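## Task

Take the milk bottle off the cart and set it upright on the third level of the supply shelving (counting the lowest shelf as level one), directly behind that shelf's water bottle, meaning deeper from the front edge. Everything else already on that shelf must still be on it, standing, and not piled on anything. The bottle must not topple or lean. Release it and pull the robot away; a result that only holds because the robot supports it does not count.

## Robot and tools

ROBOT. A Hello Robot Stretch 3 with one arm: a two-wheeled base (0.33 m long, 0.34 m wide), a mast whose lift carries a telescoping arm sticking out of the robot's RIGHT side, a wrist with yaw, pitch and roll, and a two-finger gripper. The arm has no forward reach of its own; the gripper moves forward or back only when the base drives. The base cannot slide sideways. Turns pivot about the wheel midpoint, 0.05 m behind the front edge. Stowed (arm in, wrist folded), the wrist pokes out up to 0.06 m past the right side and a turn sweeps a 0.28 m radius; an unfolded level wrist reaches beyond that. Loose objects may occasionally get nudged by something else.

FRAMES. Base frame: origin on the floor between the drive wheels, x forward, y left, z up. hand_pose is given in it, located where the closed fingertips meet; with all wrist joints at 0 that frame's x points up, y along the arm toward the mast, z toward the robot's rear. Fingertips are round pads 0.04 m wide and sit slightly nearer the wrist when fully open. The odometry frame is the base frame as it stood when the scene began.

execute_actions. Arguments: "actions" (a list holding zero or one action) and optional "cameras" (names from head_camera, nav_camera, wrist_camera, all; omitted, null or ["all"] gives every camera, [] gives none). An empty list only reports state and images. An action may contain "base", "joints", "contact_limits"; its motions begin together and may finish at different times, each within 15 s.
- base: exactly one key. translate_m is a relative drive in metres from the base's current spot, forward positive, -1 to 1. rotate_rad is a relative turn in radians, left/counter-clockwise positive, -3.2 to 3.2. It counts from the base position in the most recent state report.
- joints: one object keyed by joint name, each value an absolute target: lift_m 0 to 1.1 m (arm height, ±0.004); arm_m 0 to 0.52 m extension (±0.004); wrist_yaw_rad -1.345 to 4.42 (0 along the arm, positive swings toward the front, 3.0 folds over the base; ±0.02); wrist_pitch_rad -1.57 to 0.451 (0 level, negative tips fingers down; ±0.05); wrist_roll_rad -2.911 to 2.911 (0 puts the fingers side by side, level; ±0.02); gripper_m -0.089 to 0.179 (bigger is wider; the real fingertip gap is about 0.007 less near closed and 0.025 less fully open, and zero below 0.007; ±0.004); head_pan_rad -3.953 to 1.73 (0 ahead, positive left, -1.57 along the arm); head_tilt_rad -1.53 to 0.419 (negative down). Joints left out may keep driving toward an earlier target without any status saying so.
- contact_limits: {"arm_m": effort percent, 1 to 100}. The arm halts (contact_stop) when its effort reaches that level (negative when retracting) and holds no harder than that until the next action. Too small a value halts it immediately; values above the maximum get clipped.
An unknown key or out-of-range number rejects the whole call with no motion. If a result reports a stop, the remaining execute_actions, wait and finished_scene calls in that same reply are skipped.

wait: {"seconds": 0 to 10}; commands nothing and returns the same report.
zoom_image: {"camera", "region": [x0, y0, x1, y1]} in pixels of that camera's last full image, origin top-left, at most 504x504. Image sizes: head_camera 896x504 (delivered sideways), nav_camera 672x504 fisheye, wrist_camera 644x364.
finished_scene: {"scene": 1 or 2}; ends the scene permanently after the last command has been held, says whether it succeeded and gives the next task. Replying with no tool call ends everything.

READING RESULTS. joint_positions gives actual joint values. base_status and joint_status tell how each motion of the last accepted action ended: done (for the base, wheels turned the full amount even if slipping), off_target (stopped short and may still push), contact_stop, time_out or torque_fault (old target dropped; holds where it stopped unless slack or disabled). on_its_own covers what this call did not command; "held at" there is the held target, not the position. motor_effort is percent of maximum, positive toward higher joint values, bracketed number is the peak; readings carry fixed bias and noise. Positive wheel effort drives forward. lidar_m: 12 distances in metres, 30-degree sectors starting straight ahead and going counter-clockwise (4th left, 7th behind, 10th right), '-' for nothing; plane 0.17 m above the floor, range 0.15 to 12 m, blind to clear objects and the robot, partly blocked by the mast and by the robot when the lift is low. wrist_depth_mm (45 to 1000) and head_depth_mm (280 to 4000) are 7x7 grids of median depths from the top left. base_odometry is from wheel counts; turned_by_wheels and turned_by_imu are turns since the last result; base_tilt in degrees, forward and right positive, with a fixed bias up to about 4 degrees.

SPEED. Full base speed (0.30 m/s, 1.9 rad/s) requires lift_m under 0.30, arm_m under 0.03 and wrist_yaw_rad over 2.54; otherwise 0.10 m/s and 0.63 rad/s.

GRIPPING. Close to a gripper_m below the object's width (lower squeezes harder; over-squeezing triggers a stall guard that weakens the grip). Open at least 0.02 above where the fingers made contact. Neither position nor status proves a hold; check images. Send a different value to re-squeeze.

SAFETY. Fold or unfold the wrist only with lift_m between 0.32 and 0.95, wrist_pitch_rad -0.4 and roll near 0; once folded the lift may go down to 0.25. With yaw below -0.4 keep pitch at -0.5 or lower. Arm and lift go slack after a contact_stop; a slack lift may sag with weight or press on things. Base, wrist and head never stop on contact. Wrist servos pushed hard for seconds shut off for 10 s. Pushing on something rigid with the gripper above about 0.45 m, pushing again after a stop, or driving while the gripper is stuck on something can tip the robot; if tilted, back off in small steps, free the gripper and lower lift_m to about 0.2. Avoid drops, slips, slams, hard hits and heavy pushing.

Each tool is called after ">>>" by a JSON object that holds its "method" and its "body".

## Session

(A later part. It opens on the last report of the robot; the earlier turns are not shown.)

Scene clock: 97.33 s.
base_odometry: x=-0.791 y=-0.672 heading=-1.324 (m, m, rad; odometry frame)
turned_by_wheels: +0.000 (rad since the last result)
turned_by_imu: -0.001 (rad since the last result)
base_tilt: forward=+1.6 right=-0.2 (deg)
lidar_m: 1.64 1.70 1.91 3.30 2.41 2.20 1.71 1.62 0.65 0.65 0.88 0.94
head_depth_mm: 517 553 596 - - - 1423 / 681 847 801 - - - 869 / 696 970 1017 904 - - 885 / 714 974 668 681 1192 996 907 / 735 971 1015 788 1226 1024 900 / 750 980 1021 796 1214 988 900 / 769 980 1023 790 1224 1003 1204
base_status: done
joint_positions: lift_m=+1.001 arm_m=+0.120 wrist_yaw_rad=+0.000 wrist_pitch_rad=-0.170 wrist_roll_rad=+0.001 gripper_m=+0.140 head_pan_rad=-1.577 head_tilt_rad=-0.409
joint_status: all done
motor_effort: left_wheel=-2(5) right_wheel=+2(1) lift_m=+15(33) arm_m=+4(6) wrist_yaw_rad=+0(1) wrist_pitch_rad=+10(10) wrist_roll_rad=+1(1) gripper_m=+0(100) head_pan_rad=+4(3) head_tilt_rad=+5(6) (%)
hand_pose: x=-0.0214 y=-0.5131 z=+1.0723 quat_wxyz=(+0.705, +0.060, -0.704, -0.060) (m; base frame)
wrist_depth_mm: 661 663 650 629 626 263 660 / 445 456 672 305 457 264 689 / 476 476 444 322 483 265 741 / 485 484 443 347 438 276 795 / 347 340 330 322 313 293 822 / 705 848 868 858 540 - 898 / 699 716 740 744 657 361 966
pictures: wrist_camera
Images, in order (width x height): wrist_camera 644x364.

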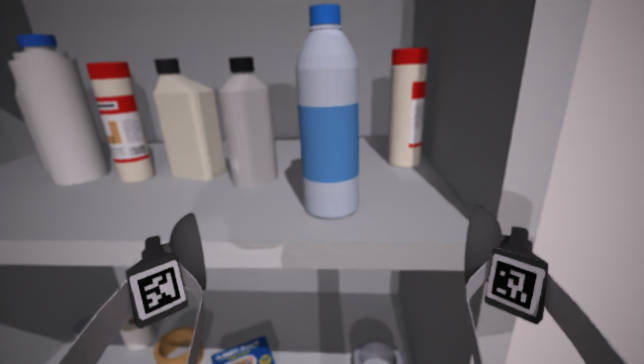

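>>> {"method": "execute_actions", "body": {"actions": [{"joints":{"lift_m":1.02,"arm_m":0.32}}], "cameras": []}}

>>> {"method": "execute_actions", "body": {"actions": [{"joints":{"gripper_m":0.02}}], "cameras": []}}

>>> {"method": "execute_actions", "body": {"actions": [{"joints":{"lift_m":1.04,"arm_m":0.3}}], "cameras": ["wrist_camera"]}}

Scene clock: 104.10 s.
base_odometry: x=-0.791 y=-0.672 heading=-1.324 (m, m, rad; odometry frame)
turned_by_wheels: +0.000 (rad since the last result)
turned_by_imu: +0.000 (rad since the last result)
base_tilt: forward=+1.6 right=-0.2 (deg)
lidar_m: 1.64 1.69 1.91 3.28 2.40 2.20 1.71 1.62 0.66 0.65 0.88 0.94
head_depth_mm: 518 553 578 643 1281 1413 1423 / 679 851 808 686 701 780 868 / 698 966 1009 725 1201 1018 885 / 715 969 1012 695 1205 1037 907 / 732 971 1014 764 1210 1024 903 / 750 978 1015 797 1218 989 898 / 768 984 1025 790 1226 1001 1200
base_status: not commanded
joint_positions: lift_m=+1.019 arm_m=+0.320 wrist_yaw_rad=+0.000 wrist_pitch_rad=-0.170 wrist_roll_rad=+0.001 gripper_m=+0.140 head_pan_rad=-1.577 head_tilt_rad=-0.409
joint_status: all done
motor_effort: left_wheel=-1(2) right_wheel=+2(1) lift_m=+37(40) arm_m=+4(6) wrist_yaw_rad=+1(0) wrist_pitch_rad=+10(10) wrist_roll_rad=+1(1) gripper_m=+1(1) head_pan_rad=+5(3) head_tilt_rad=+5(5) (%)
hand_pose: x=-0.0214 y=-0.7131 z=+1.0912 quat_wxyz=(+0.705, +0.060, -0.704, -0.060) (m; base frame)
wrist_depth_mm: 488 483 468 117 452 276 175 / 516 509 492 114 468 263 176 / 281 264 244 114 289 276 176 / 304 268 251 120 309 279 176 / 323 298 274 129 319 260 177 / 290 300 268 139 267 - 177 / 233 222 227 152 218 216 164
pictures: none
No camera images: the call's "cameras" was empty. Leave "cameras" out to get every camera's image.

Scene clock: 105.80 s.
base_odometry: x=-0.791 y=-0.672 heading=-1.324 (m, m, rad; odometry frame)
turned_by_wheels: +0.000 (rad since the last result)
turned_by_imu: +0.000 (rad since the last result)
base_tilt: forward=+1.6 right=-0.2 (deg)
lidar_m: 1.64 1.70 1.91 3.30 2.41 2.20 1.71 1.62 0.66 0.65 0.88 0.95
head_depth_mm: 519 553 576 644 1284 1405 1421 / 680 848 808 688 702 779 866 / 699 965 1007 724 1202 1019 886 / 719 971 1015 703 1206 1034 907 / 736 974 1016 779 1209 1028 901 / 751 977 1015 797 1213 987 898 / 771 982 1022 789 1224 1006 1205
base_status: not commanded
joint_positions: lift_m=+1.019 arm_m=+0.320 wrist_yaw_rad=+0.007 wrist_pitch_rad=-0.172 wrist_roll_rad=+0.001 gripper_m=+0.021 head_pan_rad=-1.577 head_tilt_rad=-0.409
joint_status: all done
motor_effort: left_wheel=+0(1) right_wheel=+0(2) lift_m=+38(38) arm_m=+4(4) wrist_yaw_rad=-4(4) wrist_pitch_rad=+11(12) wrist_roll_rad=+1(1) gripper_m=-24(98) head_pan_rad=+3(3) head_tilt_rad=+5(5) (%)
hand_pose: x=-0.0198 y=-0.7130 z=+1.0904 quat_wxyz=(+0.705, +0.063, -0.704, -0.059) (m; base frame)
wrist_depth_mm: 494 485 474 115 450 282 178 / 519 508 499 112 468 263 178 / 282 264 249 113 285 273 179 / 304 273 258 120 302 286 179 / 321 297 261 128 142 286 180 / 286 280 - 139 153 251 180 / 232 230 225 150 210 216 180
pictures: none
No camera images: the call's "cameras" was empty. Leave "cameras" out to get every camera's image.

Scene clock: 106.83 s.
base_odometry: x=-0.791 y=-0.672 heading=-1.324 (m, m, rad; odometry frame)
turned_by_wheels: +0.000 (rad since the last result)
turned_by_imu: +0.000 (rad since the last result)
base_tilt: forward=+1.6 right=-0.2 (deg)
lidar_m: 1.64 1.70 1.91 3.29 2.40 2.20 1.71 1.62 0.65 0.65 0.88 0.95
head_depth_mm: 517 554 - 649 1291 1416 1421 / 682 844 - 689 702 780 866 / 701 967 - 725 1208 1014 883 / 716 971 1032 678 1204 1032 908 / 735 974 1018 778 1211 1027 902 / 751 979 1015 798 1216 988 897 / 772 982 1022 789 1222 999 1198
base_status: not commanded
joint_positions: lift_m=+1.039 arm_m=+0.300 wrist_yaw_rad=+0.002 wrist_pitch_rad=-0.214 wrist_roll_rad=+0.001 gripper_m=+0.021 head_pan_rad=-1.577 head_tilt_rad=-0.409
joint_status: all done
motor_effort: left_wheel=-1(1) right_wheel=+1(0) lift_m=+41(41) arm_m=-7(7) wrist_yaw_rad=+0(6) wrist_pitch_rad=+32(33) wrist_roll_rad=+1(1) gripper_m=-23(24) head_pan_rad=+4(4) head_tilt_rad=+5(5) (%)
hand_pose: x=-0.0210 y=-0.6906 z=+1.1000 quat_wxyz=(+0.703, +0.076, -0.703, -0.075) (m; base frame)
wrist_depth_mm: 507 491 485 118 465 276 175 / 533 523 510 114 297 279 175 / 310 290 265 114 302 279 176 / 325 302 277 120 326 279 176 / 340 330 285 129 142 281 176 / 293 291 - 138 149 258 176 / 240 238 234 149 219 224 177
pictures: wrist_camera
Images, in order (width x height): wrist_camera 644x364.

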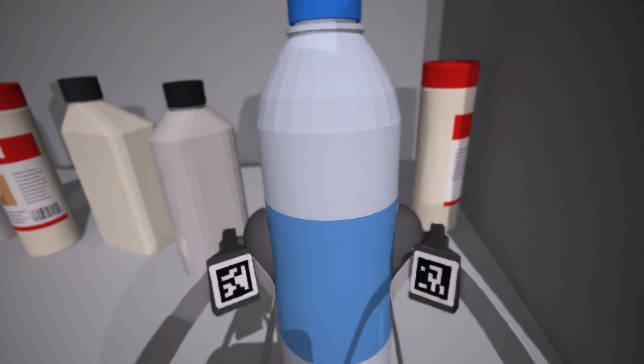

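Move it, then retrace.

>>> {"method": "execute_actions", "body": {"actions": [{"base":{"translate_m":0.29},"joints":{"lift_m":1.05,"arm_m":0.315}}], "cameras": []}}

>>> {"method": "execute_actions", "body": {"actions": [{"joints":{"lift_m":1.022}}], "cameras": []}}

>>> {"method": "execute_actions", "body": {"actions": [{"joints":{"gripper_m":0.14}}], "cameras": []}}

>>> {"method": "execute_actions", "body": {"actions": [{"joints":{"arm_m":0}}], "cameras": ["wrist_camera"]}}

>>> {"method": "execute_actions", "body": {"actions": [{"base":{"rotate_rad":-0.88}}], "cameras": []}}

>>> {"method": "execute_actions", "body": {"actions": [{"base":{"translate_m":-1}}], "cameras": []}}

>>> {"method": "execute_actions", "body": {"actions": [{"base":{"translate_m":-1},"joints":{"lift_m":0.72}}], "cameras": []}}

>>> {"method": "execute_actions", "body": {"actions": [{"base":{"translate_m":-0.2}}], "cameras": []}}

>>> {"method": "execute_actions", "body": {"actions": [{"base":{"rotate_rad":-0.75}}], "cameras": []}}

>>> {"method": "execute_actions", "body": {"actions": [{"joints":{"arm_m":0.3}}], "cameras": ["wrist_camera"]}}

Scene clock: 127.90 s.
base_odometry: x=-0.720 y=-0.953 heading=-1.324 (m, m, rad; odometry frame)
turned_by_wheels: +0.000 (rad since the last result)
turned_by_imu: +0.000 (rad since the last result)
base_tilt: forward=+1.6 right=-0.2 (deg)
lidar_m: 1.35 1.41 1.49 3.30 2.80 2.50 2.00 1.63 0.78 0.78 0.77 1.40
head_depth_mm: 664 966 - 835 1210 1035 892 / 682 964 - 781 1212 1046 905 / 698 968 - 768 1214 1005 913 / 720 983 783 699 1216 1000 903 / 737 985 800 804 1222 1002 905 / 753 984 861 796 1231 1021 1209 / 770 980 1033 788 1102 1016 1089
base_status: done
joint_positions: lift_m=+1.049 arm_m=+0.315 wrist_yaw_rad=+0.001 wrist_pitch_rad=-0.216 wrist_roll_rad=+0.001 gripper_m=+0.021 head_pan_rad=-1.577 head_tilt_rad=-0.409
joint_status: all done
on_its_own: wrist_pitch_rad is at rest, and its effort (+33) is outside its rest range (-20 to +32)
motor_effort: left_wheel=-2(2) right_wheel=+1(6) lift_m=+42(42) arm_m=+4(5) wrist_yaw_rad=+0(1) wrist_pitch_rad=+33(34) wrist_roll_rad=+1(1) gripper_m=-24(23) head_pan_rad=+3(3) head_tilt_rad=+5(6) (%)
hand_pose: x=-0.0213 y=-0.7048 z=+1.1096 quat_wxyz=(+0.703, +0.076, -0.703, -0.076) (m; base frame)
wrist_depth_mm: 427 484 485 118 465 459 449 / 428 254 495 114 490 479 471 / 431 265 286 114 261 507 480 / 425 366 295 121 274 244 453 / 390 370 304 129 142 262 347 / 309 304 - 138 149 270 277 / 252 250 245 149 229 235 231
pictures: none
No camera images: the call's "cameras" was empty. Leave "cameras" out to get every camera's image.

Scene clock: 128.93 s.
base_odometry: x=-0.720 y=-0.953 heading=-1.324 (m, m, rad; odometry frame)
turned_by_wheels: +0.000 (rad since the last result)
turned_by_imu: +0.000 (rad since the last result)
base_tilt: forward=+1.6 right=-0.2 (deg)
lidar_m: 1.35 1.41 1.49 3.29 2.80 2.50 2.00 1.63 0.78 0.78 0.77 1.40
head_depth_mm: 663 967 1014 738 1214 1039 892 / 680 973 1015 731 1215 1042 906 / 698 973 - 724 1211 1001 910 / 715 978 792 702 1219 1003 904 / 732 984 802 806 1223 999 904 / 751 987 860 797 1227 1023 1209 / 766 980 1033 790 1105 1014 1088
base_status: not commanded
joint_positions: lift_m=+1.023 arm_m=+0.315 wrist_yaw_rad=+0.001 wrist_pitch_rad=-0.182 wrist_roll_rad=+0.001 gripper_m=+0.021 head_pan_rad=-1.577 head_tilt_rad=-0.409
joint_status: all done
motor_effort: left_wheel=-2(1) right_wheel=+1(1) lift_m=+15(39) arm_m=+4(4) wrist_yaw_rad=+0(1) wrist_pitch_rad=+16(33) wrist_roll_rad=+1(1) gripper_m=-23(23) head_pan_rad=+4(4) head_tilt_rad=+5(5) (%)
hand_pose: x=-0.0213 y=-0.7073 z=+1.0913 quat_wxyz=(+0.704, +0.065, -0.704, -0.064) (m; base frame)
wrist_depth_mm: 428 481 483 116 467 458 447 / 424 247 495 113 482 480 465 / 427 264 286 113 254 241 479 / 427 358 293 120 268 242 423 / 378 348 300 128 141 254 325 / 285 284 - 138 149 259 258 / 232 231 227 149 212 217 213
pictures: none
No camera images: the call's "cameras" was empty. Leave "cameras" out to get every camera's image.

Scene clock: 130.63 s.
base_odometry: x=-0.720 y=-0.953 heading=-1.324 (m, m, rad; odometry frame)
turned_by_wheels: +0.000 (rad since the last result)
turned_by_imu: +0.000 (rad since the last result)
base_tilt: forward=+1.6 right=-0.2 (deg)
lidar_m: 1.35 1.41 1.49 3.29 2.80 2.49 2.00 1.63 0.78 0.78 0.76 1.40
head_depth_mm: 662 968 1018 738 1210 1039 891 / 680 971 1013 733 1214 1046 903 / 698 976 - 723 1211 1008 911 / 714 978 789 707 1218 1003 910 / 734 980 801 801 1227 998 901 / 752 990 862 797 1230 1024 1209 / 767 983 1034 787 1102 1017 1091
base_status: not commanded
joint_positions: lift_m=+1.023 arm_m=+0.315 wrist_yaw_rad=+0.001 wrist_pitch_rad=-0.171 wrist_roll_rad=+0.001 gripper_m=+0.140 head_pan_rad=-1.577 head_tilt_rad=-0.409
joint_status: all done
motor_effort: left_wheel=-2(2) right_wheel=+1(1) lift_m=+16(15) arm_m=+4(4) wrist_yaw_rad=+0(0) wrist_pitch_rad=+10(16) wrist_roll_rad=+1(1) gripper_m=+1(100) head_pan_rad=+3(5) head_tilt_rad=+5(5) (%)
hand_pose: x=-0.0213 y=-0.7080 z=+1.0939 quat_wxyz=(+0.705, +0.061, -0.704, -0.061) (m; base frame)
wrist_depth_mm: 431 487 486 115 466 454 447 / 423 248 499 113 486 478 464 / 429 262 284 112 255 240 479 / 427 359 290 117 268 243 432 / 381 379 315 126 289 246 332 / 293 303 282 135 261 - 264 / 237 226 230 147 214 220 214
pictures: none
No camera images: the call's "cameras" was empty. Leave "cameras" out to get every camera's image.

Scene clock: 134.17 s.
base_odometry: x=-0.720 y=-0.953 heading=-1.324 (m, m, rad; odometry frame)
turned_by_wheels: +0.000 (rad since the last result)
turned_by_imu: +0.000 (rad since the last result)
base_tilt: forward=+1.6 right=-0.2 (deg)
lidar_m: 1.35 1.41 1.49 3.29 2.81 2.50 2.00 1.62 0.78 0.78 0.77 1.40
head_depth_mm: 659 965 1039 900 - - - / 679 976 1017 781 - - - / 696 974 810 817 - - - / 713 979 768 686 - - 1212 / 731 984 801 802 1210 998 905 / 750 989 860 796 1234 1020 1205 / 767 982 1038 790 1108 1018 1087
base_status: not commanded
joint_positions: lift_m=+1.023 arm_m=+0.000 wrist_yaw_rad=+0.000 wrist_pitch_rad=-0.170 wrist_roll_rad=+0.001 gripper_m=+0.140 head_pan_rad=-1.577 head_tilt_rad=-0.409
joint_status: all done
motor_effort: left_wheel=-2(2) right_wheel=+1(1) lift_m=+15(15) arm_m=-7(7) wrist_yaw_rad=-1(1) wrist_pitch_rad=+10(11) wrist_roll_rad=+1(1) gripper_m=+1(1) head_pan_rad=+4(4) head_tilt_rad=+5(5) (%)
hand_pose: x=-0.0214 y=-0.3938 z=+1.0941 quat_wxyz=(+0.705, +0.061, -0.704, -0.060) (m; base frame)
wrist_depth_mm: 436 617 765 751 737 707 516 / 435 621 636 547 767 747 515 / 449 613 656 564 553 710 518 / 491 514 539 455 498 481 461 / - 513 864 960 924 417 468 / - 539 934 931 929 - 519 / - 644 769 741 752 721 496
pictures: wrist_camera
Images, in order (width x height): wrist_camera 644x364.

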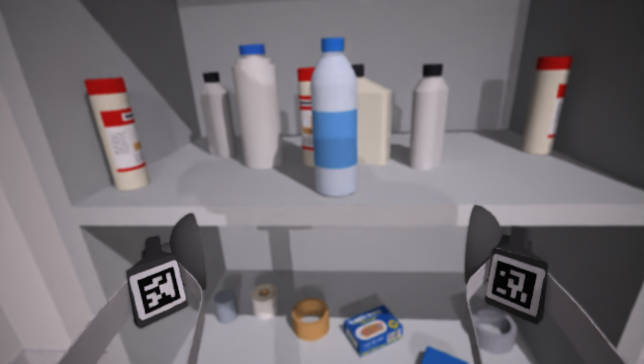

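Scene clock: 136.50 s.
base_odometry: x=-0.720 y=-0.953 heading=-2.204 (m, m, rad; odometry frame)
turned_by_wheels: -0.880 (rad since the last result)
turned_by_imu: -0.861 (rad since the last result)
base_tilt: forward=+1.6 right=-0.2 (deg)
lidar_m: 0.77 1.36 1.35 1.48 2.40 3.28 2.52 2.42 2.00 0.78 0.78 0.84
head_depth_mm: 2122 2282 2405 2533 - - - / 1881 2065 2306 2573 - - - / 1656 1795 1971 2154 - - - / 1472 1591 1714 1840 - - 1357 / 1330 1423 1526 1646 1811 1704 1397 / 1207 1277 1355 797 869 944 1058 / 633 697 761 787 946 991 1160
base_status: done
joint_positions: lift_m=+1.023 arm_m=+0.000 wrist_yaw_rad=+0.000 wrist_pitch_rad=-0.170 wrist_roll_rad=+0.001 gripper_m=+0.140 head_pan_rad=-1.577 head_tilt_rad=-0.409
joint_status: not commanded
motor_effort: left_wheel=+2(6) right_wheel=-1(6) lift_m=+15(15) arm_m=-7(7) wrist_yaw_rad=-1(0) wrist_pitch_rad=+10(10) wrist_roll_rad=+1(1) gripper_m=+0(1) head_pan_rad=+3(4) head_tilt_rad=+5(5) (%)
hand_pose: x=-0.0214 y=-0.3938 z=+1.0941 quat_wxyz=(+0.705, +0.061, -0.704, -0.060) (m; base frame)
wrist_depth_mm: 672 587 - - - - - / 686 617 - - - - - / 712 663 - - - - - / 568 555 566 - - - - / 417 824 637 - - - - / 770 862 725 - - - - / 775 757 745 - - - -
pictures: none
No camera images: the call's "cameras" was empty. Leave "cameras" out to get every camera's image.

Scene clock: 147.43 s.
base_odometry: x=-0.128 y=-0.147 heading=-2.204 (m, m, rad; odometry frame)
turned_by_wheels: +0.000 (rad since the last result)
turned_by_imu: -0.004 (rad since the last result)
base_tilt: forward=+1.6 right=-0.2 (deg)
lidar_m: 1.76 2.00 1.71 2.16 2.55 2.54 1.66 1.56 1.62 1.53 1.92 1.41
head_depth_mm: 1596 1675 1764 1858 - - - / 1714 1799 1909 1999 - - - / 1832 1932 2058 2171 - - - / 1985 2116 2256 2409 - - 1366 / 2135 2294 2449 2614 2267 1708 1402 / 2016 2136 2284 2439 2267 1721 1390 / 1860 1961 2075 2207 2220 1712 1383
base_status: done
joint_positions: lift_m=+1.023 arm_m=+0.000 wrist_yaw_rad=+0.000 wrist_pitch_rad=-0.170 wrist_roll_rad=+0.001 gripper_m=+0.140 head_pan_rad=-1.577 head_tilt_rad=-0.409
joint_status: not commanded
motor_effort: left_wheel=+2(1) right_wheel=-1(3) lift_m=+15(16) arm_m=-6(7) wrist_yaw_rad=-1(0) wrist_pitch_rad=+10(10) wrist_roll_rad=+1(1) gripper_m=+1(0) head_pan_rad=+3(3) head_tilt_rad=+5(5) (%)
hand_pose: x=-0.0214 y=-0.3938 z=+1.0941 quat_wxyz=(+0.705, +0.061, -0.704, -0.060) (m; base frame)
wrist_depth_mm: - - - - - - - / - - - - - - - / - - - - - - - / - - - - - - - / - - - - - - - / - - - - - - - / - - - - - - -
pictures: none
No camera images: the call's "cameras" was empty. Leave "cameras" out to get every camera's image.

Scene clock: 158.90 s.
base_odometry: x=+0.463 y=+0.659 heading=-2.204 (m, m, rad; odometry frame)
turned_by_wheels: +0.000 (rad since the last result)
turned_by_imu: -0.004 (rad since the last result)
base_tilt: forward=+1.6 right=-0.2 (deg)
lidar_m: 2.57 2.34 2.32 2.18 1.83 2.09 1.36 0.72 0.71 1.24 1.61 2.30
head_depth_mm: 1004 1060 1119 1181 1242 1328 1359 / 1078 1138 1197 1276 1353 1451 1415 / 1154 1224 1306 1384 1486 1589 1411 / 1244 1327 1422 1518 1638 1682 1402 / 1361 1448 1572 1691 1833 1742 1393 / 1492 1602 1735 1900 1979 1737 1390 / 1646 1783 1931 2054 1802 1704 1385
base_status: done
joint_positions: lift_m=+0.721 arm_m=+0.000 wrist_yaw_rad=+0.000 wrist_pitch_rad=-0.170 wrist_roll_rad=+0.001 gripper_m=+0.140 head_pan_rad=-1.577 head_tilt_rad=-0.409
joint_status: all done
motor_effort: left_wheel=+1(3) right_wheel=-1(3) lift_m=+15(15) arm_m=-7(7) wrist_yaw_rad=+1(1) wrist_pitch_rad=+10(10) wrist_roll_rad=+1(1) gripper_m=+0(1) head_pan_rad=+4(3) head_tilt_rad=+5(5) (%)
hand_pose: x=-0.0214 y=-0.3938 z=+0.7923 quat_wxyz=(+0.705, +0.060, -0.704, -0.060) (m; base frame)
wrist_depth_mm: - - - - 877 745 633 / - - - - 943 771 658 / - - - - 972 805 681 / - - - - - 840 714 / - - - - - 826 742 / - - - - - - 772 / - - - - - 926 767
pictures: none
No camera images: the call's "cameras" was empty. Leave "cameras" out to get every camera's image.

Scene clock: 162.37 s.
base_odometry: x=+0.582 y=+0.820 heading=-2.204 (m, m, rad; odometry frame)
turned_by_wheels: +0.000 (rad since the last result)
turned_by_imu: -0.001 (rad since the last result)
base_tilt: forward=+1.6 right=-0.2 (deg)
lidar_m: 2.76 2.47 2.47 2.00 1.90 1.94 1.20 0.59 0.59 1.11 1.71 2.49
head_depth_mm: 889 934 983 1037 1102 1173 1253 / 950 1000 1062 1126 1199 1279 1339 / 1022 1080 1154 1226 1312 1417 1408 / 1100 1177 1254 1350 1455 1576 1402 / 1204 1290 1374 1494 1620 1670 1397 / 1317 1415 1533 1672 1825 1734 1390 / 1465 1573 1736 1889 1984 1717 1380
base_status: done
joint_positions: lift_m=+0.721 arm_m=+0.000 wrist_yaw_rad=+0.000 wrist_pitch_rad=-0.170 wrist_roll_rad=+0.001 gripper_m=+0.140 head_pan_rad=-1.577 head_tilt_rad=-0.409
joint_status: not commanded
motor_effort: left_wheel=+2(3) right_wheel=-1(4) lift_m=+15(15) arm_m=-6(7) wrist_yaw_rad=+0(1) wrist_pitch_rad=+10(10) wrist_roll_rad=+1(1) gripper_m=+0(0) head_pan_rad=+3(3) head_tilt_rad=+5(5) (%)
hand_pose: x=-0.0214 y=-0.3938 z=+0.7923 quat_wxyz=(+0.705, +0.060, -0.704, -0.060) (m; base frame)
wrist_depth_mm: - - - 939 755 638 553 / - - - - 797 660 566 / - - - - 846 696 588 / - - - - 881 722 615 / - - - - 927 730 432 / - - - - - - 578 / - - - - - 842 543
pictures: none
No camera images: the call's "cameras" was empty. Leave "cameras" out to get every camera's image.

Scene clock: 164.50 s.
base_odometry: x=+0.582 y=+0.820 heading=-2.954 (m, m, rad; odometry frame)
turned_by_wheels: -0.750 (rad since the last result)
turned_by_imu: -0.733 (rad since the last result)
base_tilt: forward=+1.6 right=-0.2 (deg)
lidar_m: 1.91 2.49 2.90 2.46 2.43 1.72 1.76 1.46 0.61 0.59 0.60 1.36
head_depth_mm: 838 897 962 1040 1134 853 1310 / 835 893 960 1035 1082 869 959 / 832 889 951 1032 1078 867 955 / 827 887 952 1029 995 859 952 / 825 883 947 1022 1034 859 949 / 822 877 942 1014 1091 918 1276 / 818 874 936 1013 1100 1205 1303
base_status: done
joint_positions: lift_m=+0.721 arm_m=+0.000 wrist_yaw_rad=+0.000 wrist_pitch_rad=-0.170 wrist_roll_rad=+0.001 gripper_m=+0.140 head_pan_rad=-1.577 head_tilt_rad=-0.409
joint_status: not commanded
motor_effort: left_wheel=+2(6) right_wheel=-1(4) lift_m=+15(15) arm_m=-7(7) wrist_yaw_rad=+0(0) wrist_pitch_rad=+10(10) wrist_roll_rad=+1(1) gripper_m=+1(1) head_pan_rad=+4(3) head_tilt_rad=+5(5) (%)
hand_pose: x=-0.0214 y=-0.3938 z=+0.7923 quat_wxyz=(+0.705, +0.060, -0.704, -0.060) (m; base frame)
wrist_depth_mm: 657 654 661 668 662 666 646 / 694 693 694 694 696 698 674 / 732 746 733 670 718 722 714 / 781 785 558 584 572 440 766 / 832 837 381 382 382 373 819 / 927 885 878 703 684 - 887 / 968 964 599 574 571 537 942
pictures: none
No camera images: the call's "cameras" was empty. Leave "cameras" out to get every camera's image.

Scene clock: 167.93 s.
base_odometry: x=+0.582 y=+0.820 heading=-2.954 (m, m, rad; odometry frame)
turned_by_wheels: +0.000 (rad since the last result)
turned_by_imu: +0.000 (rad since the last result)
base_tilt: forward=+1.6 right=-0.2 (deg)
lidar_m: 1.91 2.49 2.91 2.47 2.43 1.72 1.76 1.46 0.61 0.59 0.59 1.36
head_depth_mm: 837 896 962 1039 1131 855 1327 / 834 889 956 1034 1082 930 - / 831 886 954 1031 1063 - 932 / 827 884 949 1028 998 - 945 / 826 883 946 1017 1035 857 949 / 821 880 943 1018 1090 913 1277 / 820 874 940 1015 1097 1207 1303
base_status: not commanded
joint_positions: lift_m=+0.721 arm_m=+0.300 wrist_yaw_rad=+0.000 wrist_pitch_rad=-0.170 wrist_roll_rad=+0.001 gripper_m=+0.140 head_pan_rad=-1.577 head_tilt_rad=-0.409
joint_status: all done
motor_effort: left_wheel=+2(2) right_wheel=-1(1) lift_m=+15(15) arm_m=+4(6) wrist_yaw_rad=+0(1) wrist_pitch_rad=+10(10) wrist_roll_rad=+1(1) gripper_m=+1(1) head_pan_rad=+3(4) head_tilt_rad=+5(5) (%)
hand_pose: x=-0.0214 y=-0.6931 z=+0.7923 quat_wxyz=(+0.705, +0.060, -0.704, -0.060) (m; base frame)
wrist_depth_mm: 398 397 397 401 403 397 405 / 420 422 423 418 425 426 421 / 447 445 448 281 452 447 452 / 476 474 467 287 400 397 478 / 508 503 408 309 401 397 317 / 546 251 319 316 311 - 286 / 571 256 262 257 255 249 245
pictures: wrist_camera
Images, in order (width x height): wrist_camera 644x364.

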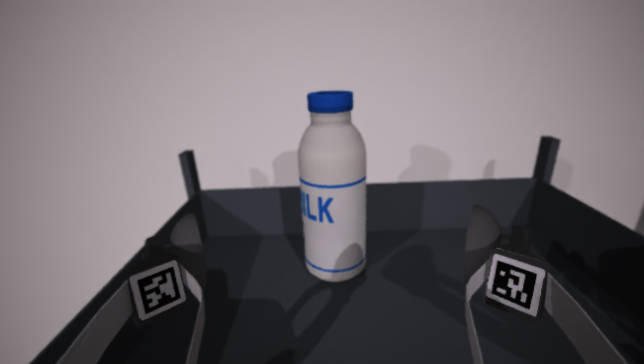

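>>> {"method": "execute_actions", "body": {"actions": [{"joints":{"arm_m":0.465,"lift_m":0.7}}], "cameras": []}}

>>> {"method": "execute_actions", "body": {"actions": [{"joints":{"gripper_m":0.02}}], "cameras": []}}

>>> {"method": "execute_actions", "body": {"actions": [{"joints":{"lift_m":0.85}}], "cameras": ["wrist_camera"]}}

Scene clock: 175.17 s.
base_odometry: x=+0.582 y=+0.820 heading=-2.954 (m, m, rad; odometry frame)
turned_by_wheels: +0.000 (rad since the last result)
turned_by_imu: +0.000 (rad since the last result)
base_tilt: forward=+1.6 right=-0.1 (deg)
lidar_m: 1.92 2.50 2.92 2.46 2.43 1.72 1.76 1.46 0.62 0.59 0.59 1.36
head_depth_mm: 838 897 963 1039 1130 851 1312 / 833 892 960 1037 1083 901 - / 830 887 956 1033 1094 809 952 / 831 885 954 1027 1070 832 952 / 824 884 949 1022 1037 854 947 / 821 877 941 1015 1091 914 1274 / 817 872 937 1014 1095 1204 1304
base_status: not commanded
joint_positions: lift_m=+0.701 arm_m=+0.465 wrist_yaw_rad=+0.000 wrist_pitch_rad=-0.170 wrist_roll_rad=+0.001 gripper_m=+0.140 head_pan_rad=-1.577 head_tilt_rad=-0.409
joint_status: all done
motor_effort: left_wheel=+2(2) right_wheel=-1(2) lift_m=+15(14) arm_m=+5(5) wrist_yaw_rad=+0(0) wrist_pitch_rad=+10(9) wrist_roll_rad=+1(1) gripper_m=+1(1) head_pan_rad=+4(4) head_tilt_rad=+5(5) (%)
hand_pose: x=-0.0214 y=-0.8581 z=+0.7723 quat_wxyz=(+0.705, +0.060, -0.704, -0.060) (m; base frame)
wrist_depth_mm: 253 253 253 254 255 255 255 / 269 267 269 264 270 268 268 / 284 283 284 113 286 285 286 / 298 303 299 114 301 306 304 / 321 315 315 113 235 322 233 / 335 240 246 120 240 - 243 / 193 232 237 130 222 226 223
pictures: none
No camera images: the call's "cameras" was empty. Leave "cameras" out to get every camera's image.

Scene clock: 176.87 s.
base_odometry: x=+0.582 y=+0.820 heading=-2.954 (m, m, rad; odometry frame)
turned_by_wheels: +0.000 (rad since the last result)
turned_by_imu: +0.000 (rad since the last result)
base_tilt: forward=+1.6 right=-0.2 (deg)
lidar_m: 1.92 2.49 2.91 2.46 2.43 1.71 1.76 1.46 0.62 0.59 0.59 1.36
head_depth_mm: 837 894 963 1040 1133 854 1314 / 835 894 958 1035 1084 898 - / 832 890 956 1032 1088 809 957 / 827 887 952 1029 1073 830 951 / 822 880 947 1022 1034 853 948 / 823 876 943 1013 1090 917 1275 / 820 873 936 1010 1098 1203 1306
base_status: not commanded
joint_positions: lift_m=+0.701 arm_m=+0.465 wrist_yaw_rad=+0.002 wrist_pitch_rad=-0.172 wrist_roll_rad=+0.001 gripper_m=+0.021 head_pan_rad=-1.577 head_tilt_rad=-0.409
joint_status: all done
motor_effort: left_wheel=+2(3) right_wheel=-2(3) lift_m=+15(15) arm_m=+4(4) wrist_yaw_rad=-2(3) wrist_pitch_rad=+11(11) wrist_roll_rad=+1(1) gripper_m=-26(98) head_pan_rad=+2(3) head_tilt_rad=+5(5) (%)
hand_pose: x=-0.0209 y=-0.8580 z=+0.7716 quat_wxyz=(+0.705, +0.062, -0.704, -0.060) (m; base frame)
wrist_depth_mm: 253 253 254 254 254 252 254 / 269 269 268 126 268 268 269 / 285 284 286 107 285 288 285 / 300 302 304 109 300 303 305 / 321 317 319 107 119 320 232 / 338 243 - 114 121 244 243 / 201 231 234 123 217 227 221
pictures: none
No camera images: the call's "cameras" was empty. Leave "cameras" out to get every camera's image.

Scene clock: 179.07 s.
base_odometry: x=+0.582 y=+0.820 heading=-2.954 (m, m, rad; odometry frame)
turned_by_wheels: +0.000 (rad since the last result)
turned_by_imu: +0.000 (rad since the last result)
base_tilt: forward=+1.6 right=-0.1 (deg)
lidar_m: 1.91 2.49 2.91 2.46 2.43 1.72 1.76 1.46 0.62 0.59 0.59 1.36
head_depth_mm: 838 894 961 1037 1123 - - / 833 889 958 1026 - 838 956 / 832 887 953 1007 1033 867 955 / 827 888 951 1002 1029 859 948 / 824 883 947 1022 1033 854 948 / 821 880 941 1016 1086 916 1274 / 815 872 940 1009 1100 1205 1311
base_status: not commanded
joint_positions: lift_m=+0.849 arm_m=+0.465 wrist_yaw_rad=+0.002 wrist_pitch_rad=-0.212 wrist_roll_rad=+0.001 gripper_m=+0.025 head_pan_rad=-1.577 head_tilt_rad=-0.409
joint_status: all done
motor_effort: left_wheel=+2(2) right_wheel=-2(2) lift_m=+41(43) arm_m=+4(4) wrist_yaw_rad=-1(1) wrist_pitch_rad=+31(33) wrist_roll_rad=+1(1) gripper_m=-24(25) head_pan_rad=+4(4) head_tilt_rad=+5(5) (%)
hand_pose: x=-0.0210 y=-0.8551 z=+0.9106 quat_wxyz=(+0.703, +0.076, -0.703, -0.074) (m; base frame)
wrist_depth_mm: 251 252 252 253 251 252 254 / 267 268 267 132 269 270 269 / 285 287 286 107 288 286 289 / 307 306 307 110 305 309 307 / 333 332 320 107 119 333 335 / 359 355 - 114 121 363 364 / 394 384 397 124 336 390 380
pictures: wrist_camera
Images, in order (width x height): wrist_camera 644x364.

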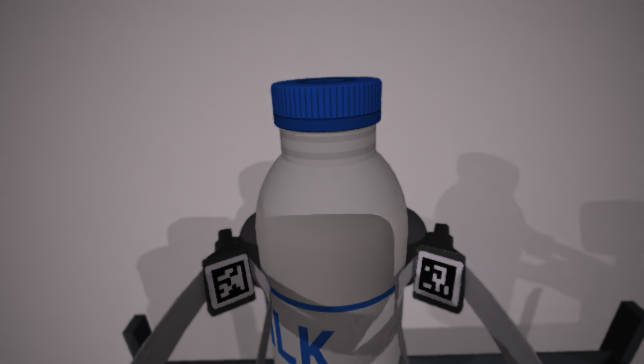

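>>> {"method": "execute_actions", "body": {"actions": [{"joints":{"arm_m":0,"lift_m":1.07}}], "cameras": []}}

>>> {"method": "execute_actions", "body": {"actions": [{"base":{"rotate_rad":0.75}}], "cameras": []}}

>>> {"method": "execute_actions", "body": {"actions": [{"base":{"translate_m":1}}], "cameras": []}}

>>> {"method": "execute_actions", "body": {"actions": [{"base":{"translate_m":1}}], "cameras": []}}

>>> {"method": "execute_actions", "body": {"actions": [{"base":{"translate_m":0.2}}], "cameras": []}}

>>> {"method": "execute_actions", "body": {"actions": [{"base":{"rotate_rad":0.86}}], "cameras": []}}

>>> {"method": "execute_actions", "body": {"actions": [{"base":{"translate_m":-0.275}}], "cameras": []}}

>>> {"method": "execute_actions", "body": {"actions": [{"joints":{"arm_m":0.33}}], "cameras": ["wrist_camera"]}}

Scene clock: 191.87 s.
base_odometry: x=+0.582 y=+0.820 heading=-2.954 (m, m, rad; odometry frame)
turned_by_wheels: +0.000 (rad since the last result)
turned_by_imu: +0.000 (rad since the last result)
base_tilt: forward=+1.6 right=-0.2 (deg)
lidar_m: 1.92 2.50 2.91 2.47 2.41 1.72 1.76 1.46 0.62 0.59 0.60 1.36
head_depth_mm: 838 897 953 - - - - / 836 890 947 - - - - / 830 890 945 - - - - / 830 889 946 - - - 953 / 824 881 945 1017 1031 860 944 / 822 877 942 1014 1088 916 1274 / 818 877 938 1012 1096 1202 1307
base_status: not commanded
joint_positions: lift_m=+1.069 arm_m=+0.000 wrist_yaw_rad=+0.001 wrist_pitch_rad=-0.212 wrist_roll_rad=+0.001 gripper_m=+0.025 head_pan_rad=-1.577 head_tilt_rad=-0.408
joint_status: all done
motor_effort: left_wheel=+2(2) right_wheel=-2(2) lift_m=+41(43) arm_m=-7(7) wrist_yaw_rad=+0(1) wrist_pitch_rad=+32(31) wrist_roll_rad=+1(1) gripper_m=-23(24) head_pan_rad=+4(3) head_tilt_rad=+5(5) (%)
hand_pose: x=-0.0213 y=-0.3907 z=+1.1304 quat_wxyz=(+0.703, +0.075, -0.703, -0.075) (m; base frame)
wrist_depth_mm: 655 665 660 667 652 663 640 / 702 701 699 132 692 710 693 / 743 746 739 107 757 751 735 / 800 797 789 110 795 797 797 / 857 866 830 108 119 865 845 / 937 939 - 114 121 909 916 / - - - 124 595 620 -
pictures: none
No camera images: the call's "cameras" was empty. Leave "cameras" out to get every camera's image.

Scene clock: 194.00 s.
base_odometry: x=+0.582 y=+0.820 heading=-2.204 (m, m, rad; odometry frame)
turned_by_wheels: +0.750 (rad since the last result)
turned_by_imu: +0.734 (rad since the last result)
base_tilt: forward=+1.6 right=-0.2 (deg)
lidar_m: 2.77 2.47 2.47 1.99 1.91 1.94 1.20 0.59 0.59 1.11 1.71 2.49
head_depth_mm: 890 933 979 - - - - / 949 1002 1047 - - - - / 1019 1083 1136 - - - - / 1106 1178 1246 - - - 1398 / 1202 1287 1384 1490 1634 1678 1401 / 1318 1420 1536 1668 1842 1716 1389 / 1465 1579 1722 1888 1980 1712 1388
base_status: done
joint_positions: lift_m=+1.069 arm_m=+0.000 wrist_yaw_rad=+0.000 wrist_pitch_rad=-0.212 wrist_roll_rad=+0.001 gripper_m=+0.025 head_pan_rad=-1.577 head_tilt_rad=-0.408
joint_status: not commanded
motor_effort: left_wheel=-2(5) right_wheel=+2(5) lift_m=+41(41) arm_m=-7(6) wrist_yaw_rad=-1(0) wrist_pitch_rad=+31(31) wrist_roll_rad=+1(1) gripper_m=-24(24) head_pan_rad=+5(4) head_tilt_rad=+5(5) (%)
hand_pose: x=-0.0214 y=-0.3907 z=+1.1304 quat_wxyz=(+0.703, +0.075, -0.703, -0.075) (m; base frame)
wrist_depth_mm: - - - 951 757 640 547 / - - - 132 781 667 570 / - - - 107 802 694 590 / - - - 109 837 724 615 / - - - 108 119 777 646 / - - - 114 121 805 651 / - - - 124 - 897 595
pictures: none
No camera images: the call's "cameras" was empty. Leave "cameras" out to get every camera's image.

Scene clock: 205.27 s.
base_odometry: x=-0.010 y=+0.014 heading=-2.204 (m, m, rad; odometry frame)
turned_by_wheels: +0.000 (rad since the last result)
turned_by_imu: +0.004 (rad since the last result)
base_tilt: forward=+1.6 right=-0.2 (deg)
lidar_m: 1.95 2.14 1.82 2.18 2.40 2.39 1.50 1.38 1.64 1.49 2.08 1.58
head_depth_mm: 1467 1550 1625 - - - - / 1579 1669 1737 - - - - / 1700 1788 1898 - - - - / 1833 1946 2074 - - - 1404 / 1997 2116 2284 2471 2171 1729 1398 / 2125 2274 2430 2620 2251 1724 1387 / 2015 2116 2229 2385 2250 1714 1384
base_status: done
joint_positions: lift_m=+1.069 arm_m=+0.000 wrist_yaw_rad=+0.000 wrist_pitch_rad=-0.212 wrist_roll_rad=+0.001 gripper_m=+0.025 head_pan_rad=-1.577 head_tilt_rad=-0.408
joint_status: not commanded
motor_effort: left_wheel=-2(2) right_wheel=+2(4) lift_m=+42(41) arm_m=-7(7) wrist_yaw_rad=+0(1) wrist_pitch_rad=+31(31) wrist_roll_rad=+1(1) gripper_m=-24(24) head_pan_rad=+3(5) head_tilt_rad=+5(5) (%)
hand_pose: x=-0.0214 y=-0.3907 z=+1.1304 quat_wxyz=(+0.703, +0.075, -0.703, -0.075) (m; base frame)
wrist_depth_mm: - - - - - - - / - - - 133 - - - / - - - 107 - - - / - - - 109 - - - / - - - 108 119 - - / - - - 114 121 - - / - - - 124 - - -
pictures: none
No camera images: the call's "cameras" was empty. Leave "cameras" out to get every camera's image.

Scene clock: 216.53 s.
base_odometry: x=-0.602 y=-0.792 heading=-2.204 (m, m, rad; odometry frame)
turned_by_wheels: +0.000 (rad since the last result)
turned_by_imu: +0.004 (rad since the last result)
base_tilt: forward=+1.6 right=-0.2 (deg)
lidar_m: 0.96 1.49 1.48 1.48 2.28 3.14 2.33 2.29 1.87 1.59 0.85 0.92
head_depth_mm: 2042 2170 2257 - - - - / 2109 2274 2421 - - - - / 1883 2053 2178 - - - - / 1676 1799 1926 - - - 1398 / 1510 1612 1728 1847 1995 1735 1393 / 1380 1463 1566 1662 1787 1722 1387 / 1262 1336 1417 1496 1602 1663 1391
base_status: done
joint_positions: lift_m=+1.069 arm_m=+0.000 wrist_yaw_rad=+0.000 wrist_pitch_rad=-0.212 wrist_roll_rad=+0.001 gripper_m=+0.025 head_pan_rad=-1.577 head_tilt_rad=-0.408
joint_status: not commanded
motor_effort: left_wheel=-2(4) right_wheel=+2(5) lift_m=+41(41) arm_m=-7(6) wrist_yaw_rad=+0(0) wrist_pitch_rad=+31(31) wrist_roll_rad=+1(1) gripper_m=-24(24) head_pan_rad=+5(5) head_tilt_rad=+5(5) (%)
hand_pose: x=-0.0214 y=-0.3907 z=+1.1304 quat_wxyz=(+0.703, +0.075, -0.703, -0.075) (m; base frame)
wrist_depth_mm: 506 946 - - - - - / 608 - - 132 - - - / 645 - - 107 - - - / 617 - - 109 - - - / 852 890 - 108 119 - - / 904 915 - 114 121 - - / 828 770 - 124 - - -
pictures: none
No camera images: the call's "cameras" was empty. Leave "cameras" out to get every camera's image.

Scene clock: 219.80 s.
base_odometry: x=-0.720 y=-0.953 heading=-2.204 (m, m, rad; odometry frame)
turned_by_wheels: +0.000 (rad since the last result)
turned_by_imu: +0.001 (rad since the last result)
base_tilt: forward=+1.6 right=-0.2 (deg)
lidar_m: 0.76 1.36 1.36 1.48 2.40 3.29 2.52 2.42 1.99 0.78 0.78 0.83
head_depth_mm: 2136 2277 2402 - - - - / 1875 2079 2256 - - - - / 1663 1798 1916 - - - - / 1481 1596 1698 - - - 1400 / 1335 1422 1533 1623 1755 1737 1398 / 1213 1276 1364 799 866 950 1054 / 628 689 754 788 935 987 1156
base_status: done
joint_positions: lift_m=+1.069 arm_m=+0.000 wrist_yaw_rad=+0.000 wrist_pitch_rad=-0.212 wrist_roll_rad=+0.001 gripper_m=+0.025 head_pan_rad=-1.577 head_tilt_rad=-0.408
joint_status: not commanded
motor_effort: left_wheel=-2(5) right_wheel=+2(5) lift_m=+42(41) arm_m=-7(7) wrist_yaw_rad=+1(1) wrist_pitch_rad=+31(31) wrist_roll_rad=+1(1) gripper_m=-24(24) head_pan_rad=+4(4) head_tilt_rad=+5(6) (%)
hand_pose: x=-0.0214 y=-0.3907 z=+1.1304 quat_wxyz=(+0.703, +0.075, -0.703, -0.075) (m; base frame)
wrist_depth_mm: 671 574 - - - - - / 690 626 - 132 - - - / 700 660 - 107 - - - / 626 600 571 109 - - - / 446 493 594 107 119 - - / 783 924 - 114 121 - - / 780 816 769 124 - - -
pictures: none
No camera images: the call's "cameras" was empty. Leave "cameras" out to get every camera's image.

Scene clock: 222.10 s.
base_odometry: x=-0.720 y=-0.953 heading=-1.344 (m, m, rad; odometry frame)
turned_by_wheels: +0.860 (rad since the last result)
turned_by_imu: +0.841 (rad since the last result)
base_tilt: forward=+1.6 right=-0.2 (deg)
lidar_m: 1.35 1.41 1.48 3.29 3.42 2.51 1.99 1.66 0.78 0.78 0.77 1.41
head_depth_mm: 662 971 1033 - - - - / 677 974 1027 - - - - / 695 976 1029 - - - - / 714 977 663 - - - 912 / 732 979 1021 806 1214 996 900 / 747 981 789 799 1215 1022 898 / 764 983 1024 789 1172 1015 1137
base_status: done
joint_positions: lift_m=+1.069 arm_m=+0.000 wrist_yaw_rad=+0.000 wrist_pitch_rad=-0.212 wrist_roll_rad=+0.001 gripper_m=+0.025 head_pan_rad=-1.577 head_tilt_rad=-0.408
joint_status: not commanded
motor_effort: left_wheel=-2(5) right_wheel=+2(5) lift_m=+42(41) arm_m=-7(6) wrist_yaw_rad=+0(1) wrist_pitch_rad=+31(31) wrist_roll_rad=+1(1) gripper_m=-23(23) head_pan_rad=+4(3) head_tilt_rad=+5(5) (%)
hand_pose: x=-0.0214 y=-0.3907 z=+1.1304 quat_wxyz=(+0.703, +0.075, -0.703, -0.075) (m; base frame)
wrist_depth_mm: 456 646 759 747 734 717 493 / 451 648 783 132 772 740 490 / 453 647 631 107 556 682 493 / 484 546 580 110 513 530 471 / - 490 461 108 119 449 435 / - 630 - 114 121 713 499 / - 598 788 124 711 713 560
pictures: none
No camera images: the call's "cameras" was empty. Leave "cameras" out to get every camera's image.

Scene clock: 226.00 s.
base_odometry: x=-0.782 y=-0.685 heading=-1.344 (m, m, rad; odometry frame)
turned_by_wheels: +0.000 (rad since the last result)
turned_by_imu: -0.001 (rad since the last result)
base_tilt: forward=+1.6 right=-0.2 (deg)
lidar_m: 1.63 1.69 1.85 3.28 2.47 2.23 1.72 1.67 0.66 0.66 0.86 0.94
head_depth_mm: 526 559 592 - - - - / 671 800 777 - - - - / 697 974 1023 - - - - / 715 975 1038 - - - 906 / 731 976 1023 793 1213 1030 901 / 749 979 1017 799 1216 988 899 / 764 975 1020 702 1223 1001 894
base_status: done
joint_positions: lift_m=+1.069 arm_m=+0.000 wrist_yaw_rad=+0.000 wrist_pitch_rad=-0.212 wrist_roll_rad=+0.001 gripper_m=+0.025 head_pan_rad=-1.577 head_tilt_rad=-0.408
joint_status: not commanded
motor_effort: left_wheel=-2(5) right_wheel=+2(3) lift_m=+42(41) arm_m=-7(7) wrist_yaw_rad=+0(1) wrist_pitch_rad=+31(32) wrist_roll_rad=+1(1) gripper_m=-24(23) head_pan_rad=+4(3) head_tilt_rad=+5(5) (%)
hand_pose: x=-0.0214 y=-0.3907 z=+1.1304 quat_wxyz=(+0.703, +0.075, -0.703, -0.075) (m; base frame)
wrist_depth_mm: 737 770 755 759 561 761 782 / 696 569 796 132 490 817 840 / 697 471 583 107 491 866 874 / 621 519 571 110 434 951 958 / 496 491 457 107 119 - - / 746 914 - 114 121 - - / 728 809 768 124 529 - -
pictures: none
No camera images: the call's "cameras" was empty. Leave "cameras" out to get every camera's image.

Scene clock: 229.63 s.
base_odometry: x=-0.782 y=-0.685 heading=-1.344 (m, m, rad; odometry frame)
turned_by_wheels: +0.000 (rad since the last result)
turned_by_imu: +0.000 (rad since the last result)
base_tilt: forward=+1.6 right=-0.2 (deg)
lidar_m: 1.62 1.68 1.85 3.30 2.48 2.22 1.72 1.67 0.66 0.66 0.86 0.94
head_depth_mm: 524 552 604 1175 1301 1421 1421 / 671 801 700 728 714 791 1302 / 698 955 - 772 1189 983 911 / 714 973 1034 684 1212 1008 907 / 733 976 1019 780 1214 1026 902 / 751 977 1021 793 1216 987 898 / 767 979 1021 702 1219 999 896
base_status: not commanded
joint_positions: lift_m=+1.069 arm_m=+0.330 wrist_yaw_rad=+0.000 wrist_pitch_rad=-0.212 wrist_roll_rad=+0.001 gripper_m=+0.025 head_pan_rad=-1.577 head_tilt_rad=-0.408
joint_status: all done
motor_effort: left_wheel=-2(2) right_wheel=+1(2) lift_m=+42(42) arm_m=+4(6) wrist_yaw_rad=+1(1) wrist_pitch_rad=+31(32) wrist_roll_rad=+1(1) gripper_m=-24(24) head_pan_rad=+3(4) head_tilt_rad=+6(5) (%)
hand_pose: x=-0.0214 y=-0.7200 z=+1.1304 quat_wxyz=(+0.703, +0.075, -0.703, -0.075) (m; base frame)
wrist_depth_mm: 471 469 464 454 446 262 168 / 510 498 495 132 472 262 170 / 523 524 524 107 287 264 170 / 287 241 269 110 300 265 171 / 316 287 260 107 119 268 171 / 324 312 - 114 121 249 172 / 276 275 268 124 249 242 172
pictures: wrist_camera
Images, in order (width x height): wrist_camera 644x364.

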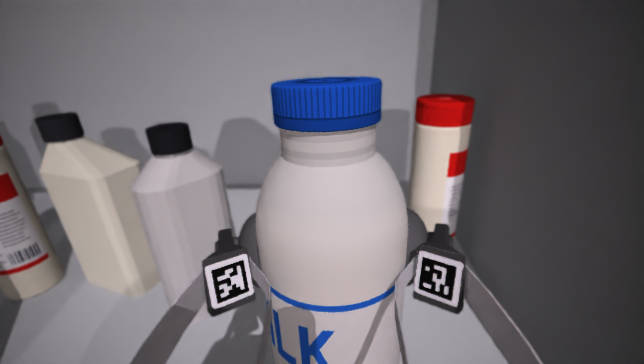

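>>> {"method": "execute_actions", "body": {"actions": [{"base":{"translate_m":0.008},"joints":{"arm_m":0.44}}], "cameras": []}}

>>> {"method": "execute_actions", "body": {"actions": [{"joints":{"lift_m":1.027}}], "cameras": []}}

>>> {"method": "execute_actions", "body": {"actions": [{"joints":{"gripper_m":0.1}}], "cameras": ["wrist_camera"]}}

>>> {"method": "execute_actions", "body": {"actions": [{"joints":{"arm_m":0.12}}], "cameras": ["wrist_camera"]}}

>>> {"method": "execute_actions", "body": {"actions": [{"base":{"translate_m":0.283},"joints":{"gripper_m":0.14,"lift_m":1.02}}], "cameras": ["wrist_camera"]}}

Scene clock: 239.87 s.
base_odometry: x=-0.780 y=-0.693 heading=-1.345 (m, m, rad; odometry frame)
turned_by_wheels: +0.000 (rad since the last result)
turned_by_imu: +0.000 (rad since the last result)
base_tilt: forward=+1.6 right=-0.2 (deg)
lidar_m: 1.62 1.68 1.83 3.28 2.48 2.24 1.73 1.67 0.66 0.66 0.88 0.94
head_depth_mm: 526 552 612 1159 1304 1432 1423 / 681 845 800 728 713 791 881 / 698 951 - 820 1213 1008 912 / 715 969 1033 765 1208 1033 907 / 735 981 1015 778 1217 1023 904 / 752 976 1018 798 1216 989 900 / 767 977 1021 700 1219 997 893
base_status: done
joint_positions: lift_m=+1.069 arm_m=+0.440 wrist_yaw_rad=+0.000 wrist_pitch_rad=-0.212 wrist_roll_rad=+0.001 gripper_m=+0.025 head_pan_rad=-1.577 head_tilt_rad=-0.408
joint_status: all done
motor_effort: left_wheel=-2(3) right_wheel=+2(5) lift_m=+41(41) arm_m=+5(5) wrist_yaw_rad=-1(0) wrist_pitch_rad=+32(31) wrist_roll_rad=+1(1) gripper_m=-24(24) head_pan_rad=+4(4) head_tilt_rad=+5(5) (%)
hand_pose: x=-0.0214 y=-0.8300 z=+1.1304 quat_wxyz=(+0.703, +0.075, -0.703, -0.075) (m; base frame)
wrist_depth_mm: 372 367 363 357 354 278 180 / 400 397 385 132 373 280 179 / 426 421 411 106 400 189 180 / 446 448 446 109 419 185 181 / 138 159 420 108 119 201 182 / 137 156 - 114 121 219 183 / 142 157 265 124 244 236 183
pictures: none
No camera images: the call's "cameras" was empty. Leave "cameras" out to get every camera's image.

Scene clock: 241.07 s.
base_odometry: x=-0.780 y=-0.693 heading=-1.345 (m, m, rad; odometry frame)
turned_by_wheels: +0.000 (rad since the last result)
turned_by_imu: +0.000 (rad since the last result)
base_tilt: forward=+1.5 right=-0.2 (deg)
lidar_m: 1.62 1.67 1.84 3.29 2.50 2.23 1.73 1.67 0.66 0.66 0.88 0.94
head_depth_mm: 525 562 579 1198 1307 1431 1422 / 679 839 798 726 714 794 880 / 696 972 - 796 1203 1004 908 / 714 972 1026 769 1210 1032 909 / 730 976 1016 781 1217 1028 901 / 748 981 1017 798 1216 990 899 / 765 981 1014 700 1214 1002 893
base_status: not commanded
joint_positions: lift_m=+1.028 arm_m=+0.440 wrist_yaw_rad=+0.000 wrist_pitch_rad=-0.169 wrist_roll_rad=+0.001 gripper_m=+0.025 head_pan_rad=-1.577 head_tilt_rad=-0.408
joint_status: all done
motor_effort: left_wheel=-2(2) right_wheel=+2(2) lift_m=+15(37) arm_m=+4(5) wrist_yaw_rad=+0(0) wrist_pitch_rad=+10(32) wrist_roll_rad=+1(1) gripper_m=-23(24) head_pan_rad=+2(4) head_tilt_rad=+5(5) (%)
hand_pose: x=-0.0214 y=-0.8332 z=+1.0995 quat_wxyz=(+0.705, +0.060, -0.704, -0.060) (m; base frame)
wrist_depth_mm: 376 372 366 361 356 279 179 / 402 390 387 123 375 241 171 / 135 416 416 108 396 172 172 / 130 157 433 110 417 182 182 / 129 149 380 108 120 195 182 / 134 154 268 114 120 208 183 / 138 154 232 123 217 224 184
pictures: none
No camera images: the call's "cameras" was empty. Leave "cameras" out to get every camera's image.

Scene clock: 242.30 s.
base_odometry: x=-0.780 y=-0.693 heading=-1.345 (m, m, rad; odometry frame)
turned_by_wheels: +0.000 (rad since the last result)
turned_by_imu: +0.000 (rad since the last result)
base_tilt: forward=+1.6 right=-0.1 (deg)
lidar_m: 1.62 1.67 1.84 3.29 2.48 2.23 1.73 1.67 0.66 0.66 0.88 0.93
head_depth_mm: 525 563 579 1202 1296 1434 1417 / 678 837 796 724 713 793 881 / 697 976 - 797 1204 1009 911 / 714 975 1033 772 1215 1033 907 / 733 972 1016 781 1213 1027 902 / 750 978 1015 797 1219 989 899 / 768 982 1019 696 1216 1000 893
base_status: not commanded
joint_positions: lift_m=+1.028 arm_m=+0.440 wrist_yaw_rad=+0.000 wrist_pitch_rad=-0.167 wrist_roll_rad=+0.001 gripper_m=+0.100 head_pan_rad=-1.577 head_tilt_rad=-0.408
joint_status: all done
motor_effort: left_wheel=-2(2) right_wheel=+2(2) lift_m=+15(14) arm_m=+4(5) wrist_yaw_rad=+0(0) wrist_pitch_rad=+8(10) wrist_roll_rad=+1(1) gripper_m=+1(99) head_pan_rad=+3(3) head_tilt_rad=+5(5) (%)
hand_pose: x=-0.0214 y=-0.8333 z=+1.1000 quat_wxyz=(+0.705, +0.059, -0.705, -0.059) (m; base frame)
wrist_depth_mm: 379 371 363 362 356 278 179 / 399 391 387 133 375 241 171 / 136 418 411 112 395 172 172 / 130 435 434 113 417 182 180 / 129 149 385 112 125 194 182 / 134 150 268 119 140 219 183 / 138 166 236 129 220 218 183
pictures: wrist_camera
Images, in order (width x height): wrist_camera 644x364.

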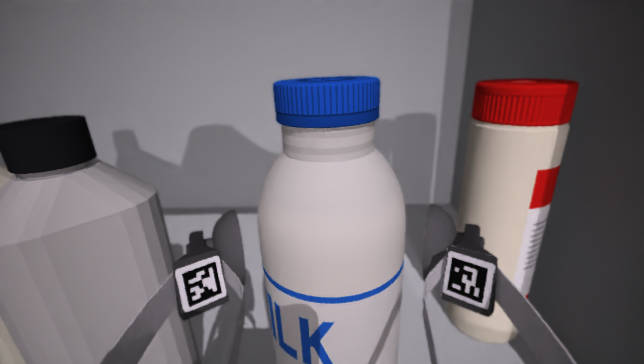

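Scene clock: 245.87 s.
base_odometry: x=-0.780 y=-0.693 heading=-1.344 (m, m, rad; odometry frame)
turned_by_wheels: +0.000 (rad since the last result)
turned_by_imu: +0.000 (rad since the last result)
base_tilt: forward=+1.6 right=-0.2 (deg)
lidar_m: 1.62 1.67 1.83 3.29 2.49 2.24 1.73 1.67 0.66 0.66 0.88 0.93
head_depth_mm: 526 564 586 - - 1447 1428 / 677 836 815 - - 799 881 / 696 972 1021 - - 973 910 / 713 975 1022 760 1228 1001 910 / 728 978 1021 790 1213 1031 903 / 748 980 1017 800 1216 987 899 / 765 979 1019 699 1221 999 894
base_status: not commanded
joint_positions: lift_m=+1.028 arm_m=+0.120 wrist_yaw_rad=+0.000 wrist_pitch_rad=-0.167 wrist_roll_rad=+0.001 gripper_m=+0.100 head_pan_rad=-1.577 head_tilt_rad=-0.408
joint_status: all done
motor_effort: left_wheel=-2(2) right_wheel=+2(1) lift_m=+15(15) arm_m=-7(8) wrist_yaw_rad=+0(0) wrist_pitch_rad=+9(9) wrist_roll_rad=+1(1) gripper_m=+1(1) head_pan_rad=+4(3) head_tilt_rad=+5(5) (%)
hand_pose: x=-0.0214 y=-0.5140 z=+1.0999 quat_wxyz=(+0.705, +0.059, -0.705, -0.059) (m; base frame)
wrist_depth_mm: 667 657 660 645 604 271 674 / 320 681 686 661 517 273 703 / 319 465 447 705 489 276 751 / 496 483 471 463 479 286 810 / 379 368 402 375 370 304 851 / 351 343 337 332 328 902 931 / 701 789 782 770 645 355 -
pictures: wrist_camera
Images, in order (width x height): wrist_camera 644x364.

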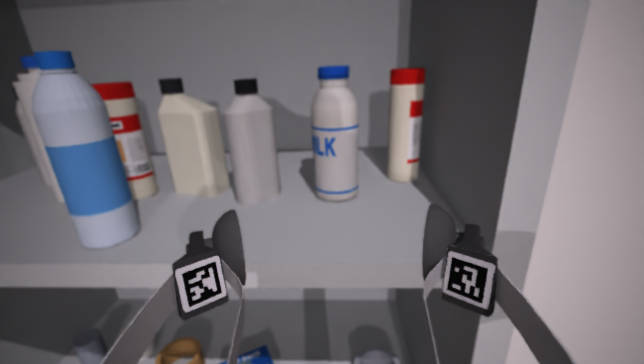

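Scene clock: 249.63 s.
base_odometry: x=-0.717 y=-0.969 heading=-1.345 (m, m, rad; odometry frame)
turned_by_wheels: +0.000 (rad since the last result)
turned_by_imu: +0.001 (rad since the last result)
base_tilt: forward=+1.6 right=-0.2 (deg)
lidar_m: 1.34 1.39 1.47 3.29 3.42 2.53 2.01 1.67 0.79 0.78 0.76 1.40
head_depth_mm: 660 973 1022 - - 983 920 / 676 974 1026 - - 1010 909 / 695 972 1016 - - 975 910 / 713 977 672 740 1228 994 908 / 729 983 1030 808 1217 995 904 / 750 980 873 798 1222 1023 901 / 764 983 1021 790 1183 1015 1099
base_status: done
joint_positions: lift_m=+1.021 arm_m=+0.120 wrist_yaw_rad=+0.000 wrist_pitch_rad=-0.167 wrist_roll_rad=+0.001 gripper_m=+0.140 head_pan_rad=-1.577 head_tilt_rad=-0.408
joint_status: all done
motor_effort: left_wheel=-2(3) right_wheel=+1(3) lift_m=+15(13) arm_m=-7(7) wrist_yaw_rad=+1(1) wrist_pitch_rad=+8(9) wrist_roll_rad=+1(1) gripper_m=+0(100) head_pan_rad=+3(3) head_tilt_rad=+5(5) (%)
hand_pose: x=-0.0214 y=-0.5140 z=+1.0929 quat_wxyz=(+0.705, +0.059, -0.705, -0.059) (m; base frame)
wrist_depth_mm: 440 635 654 635 629 622 506 / 435 585 448 297 660 651 445 / 375 588 459 310 450 429 467 / 388 542 476 331 448 443 463 / 383 383 370 341 354 364 336 / 394 346 877 851 845 - 452 / 423 640 728 773 756 712 485
pictures: wrist_camera
Images, in order (width x height): wrist_camera 644x364.

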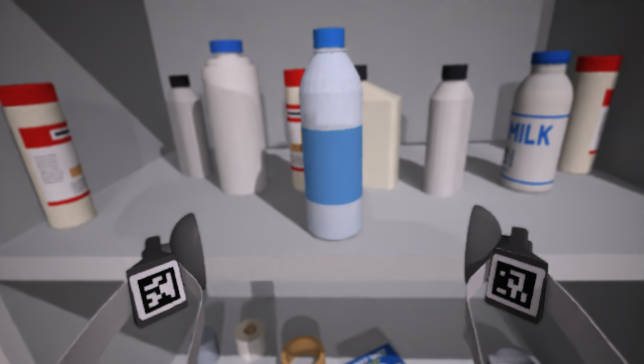

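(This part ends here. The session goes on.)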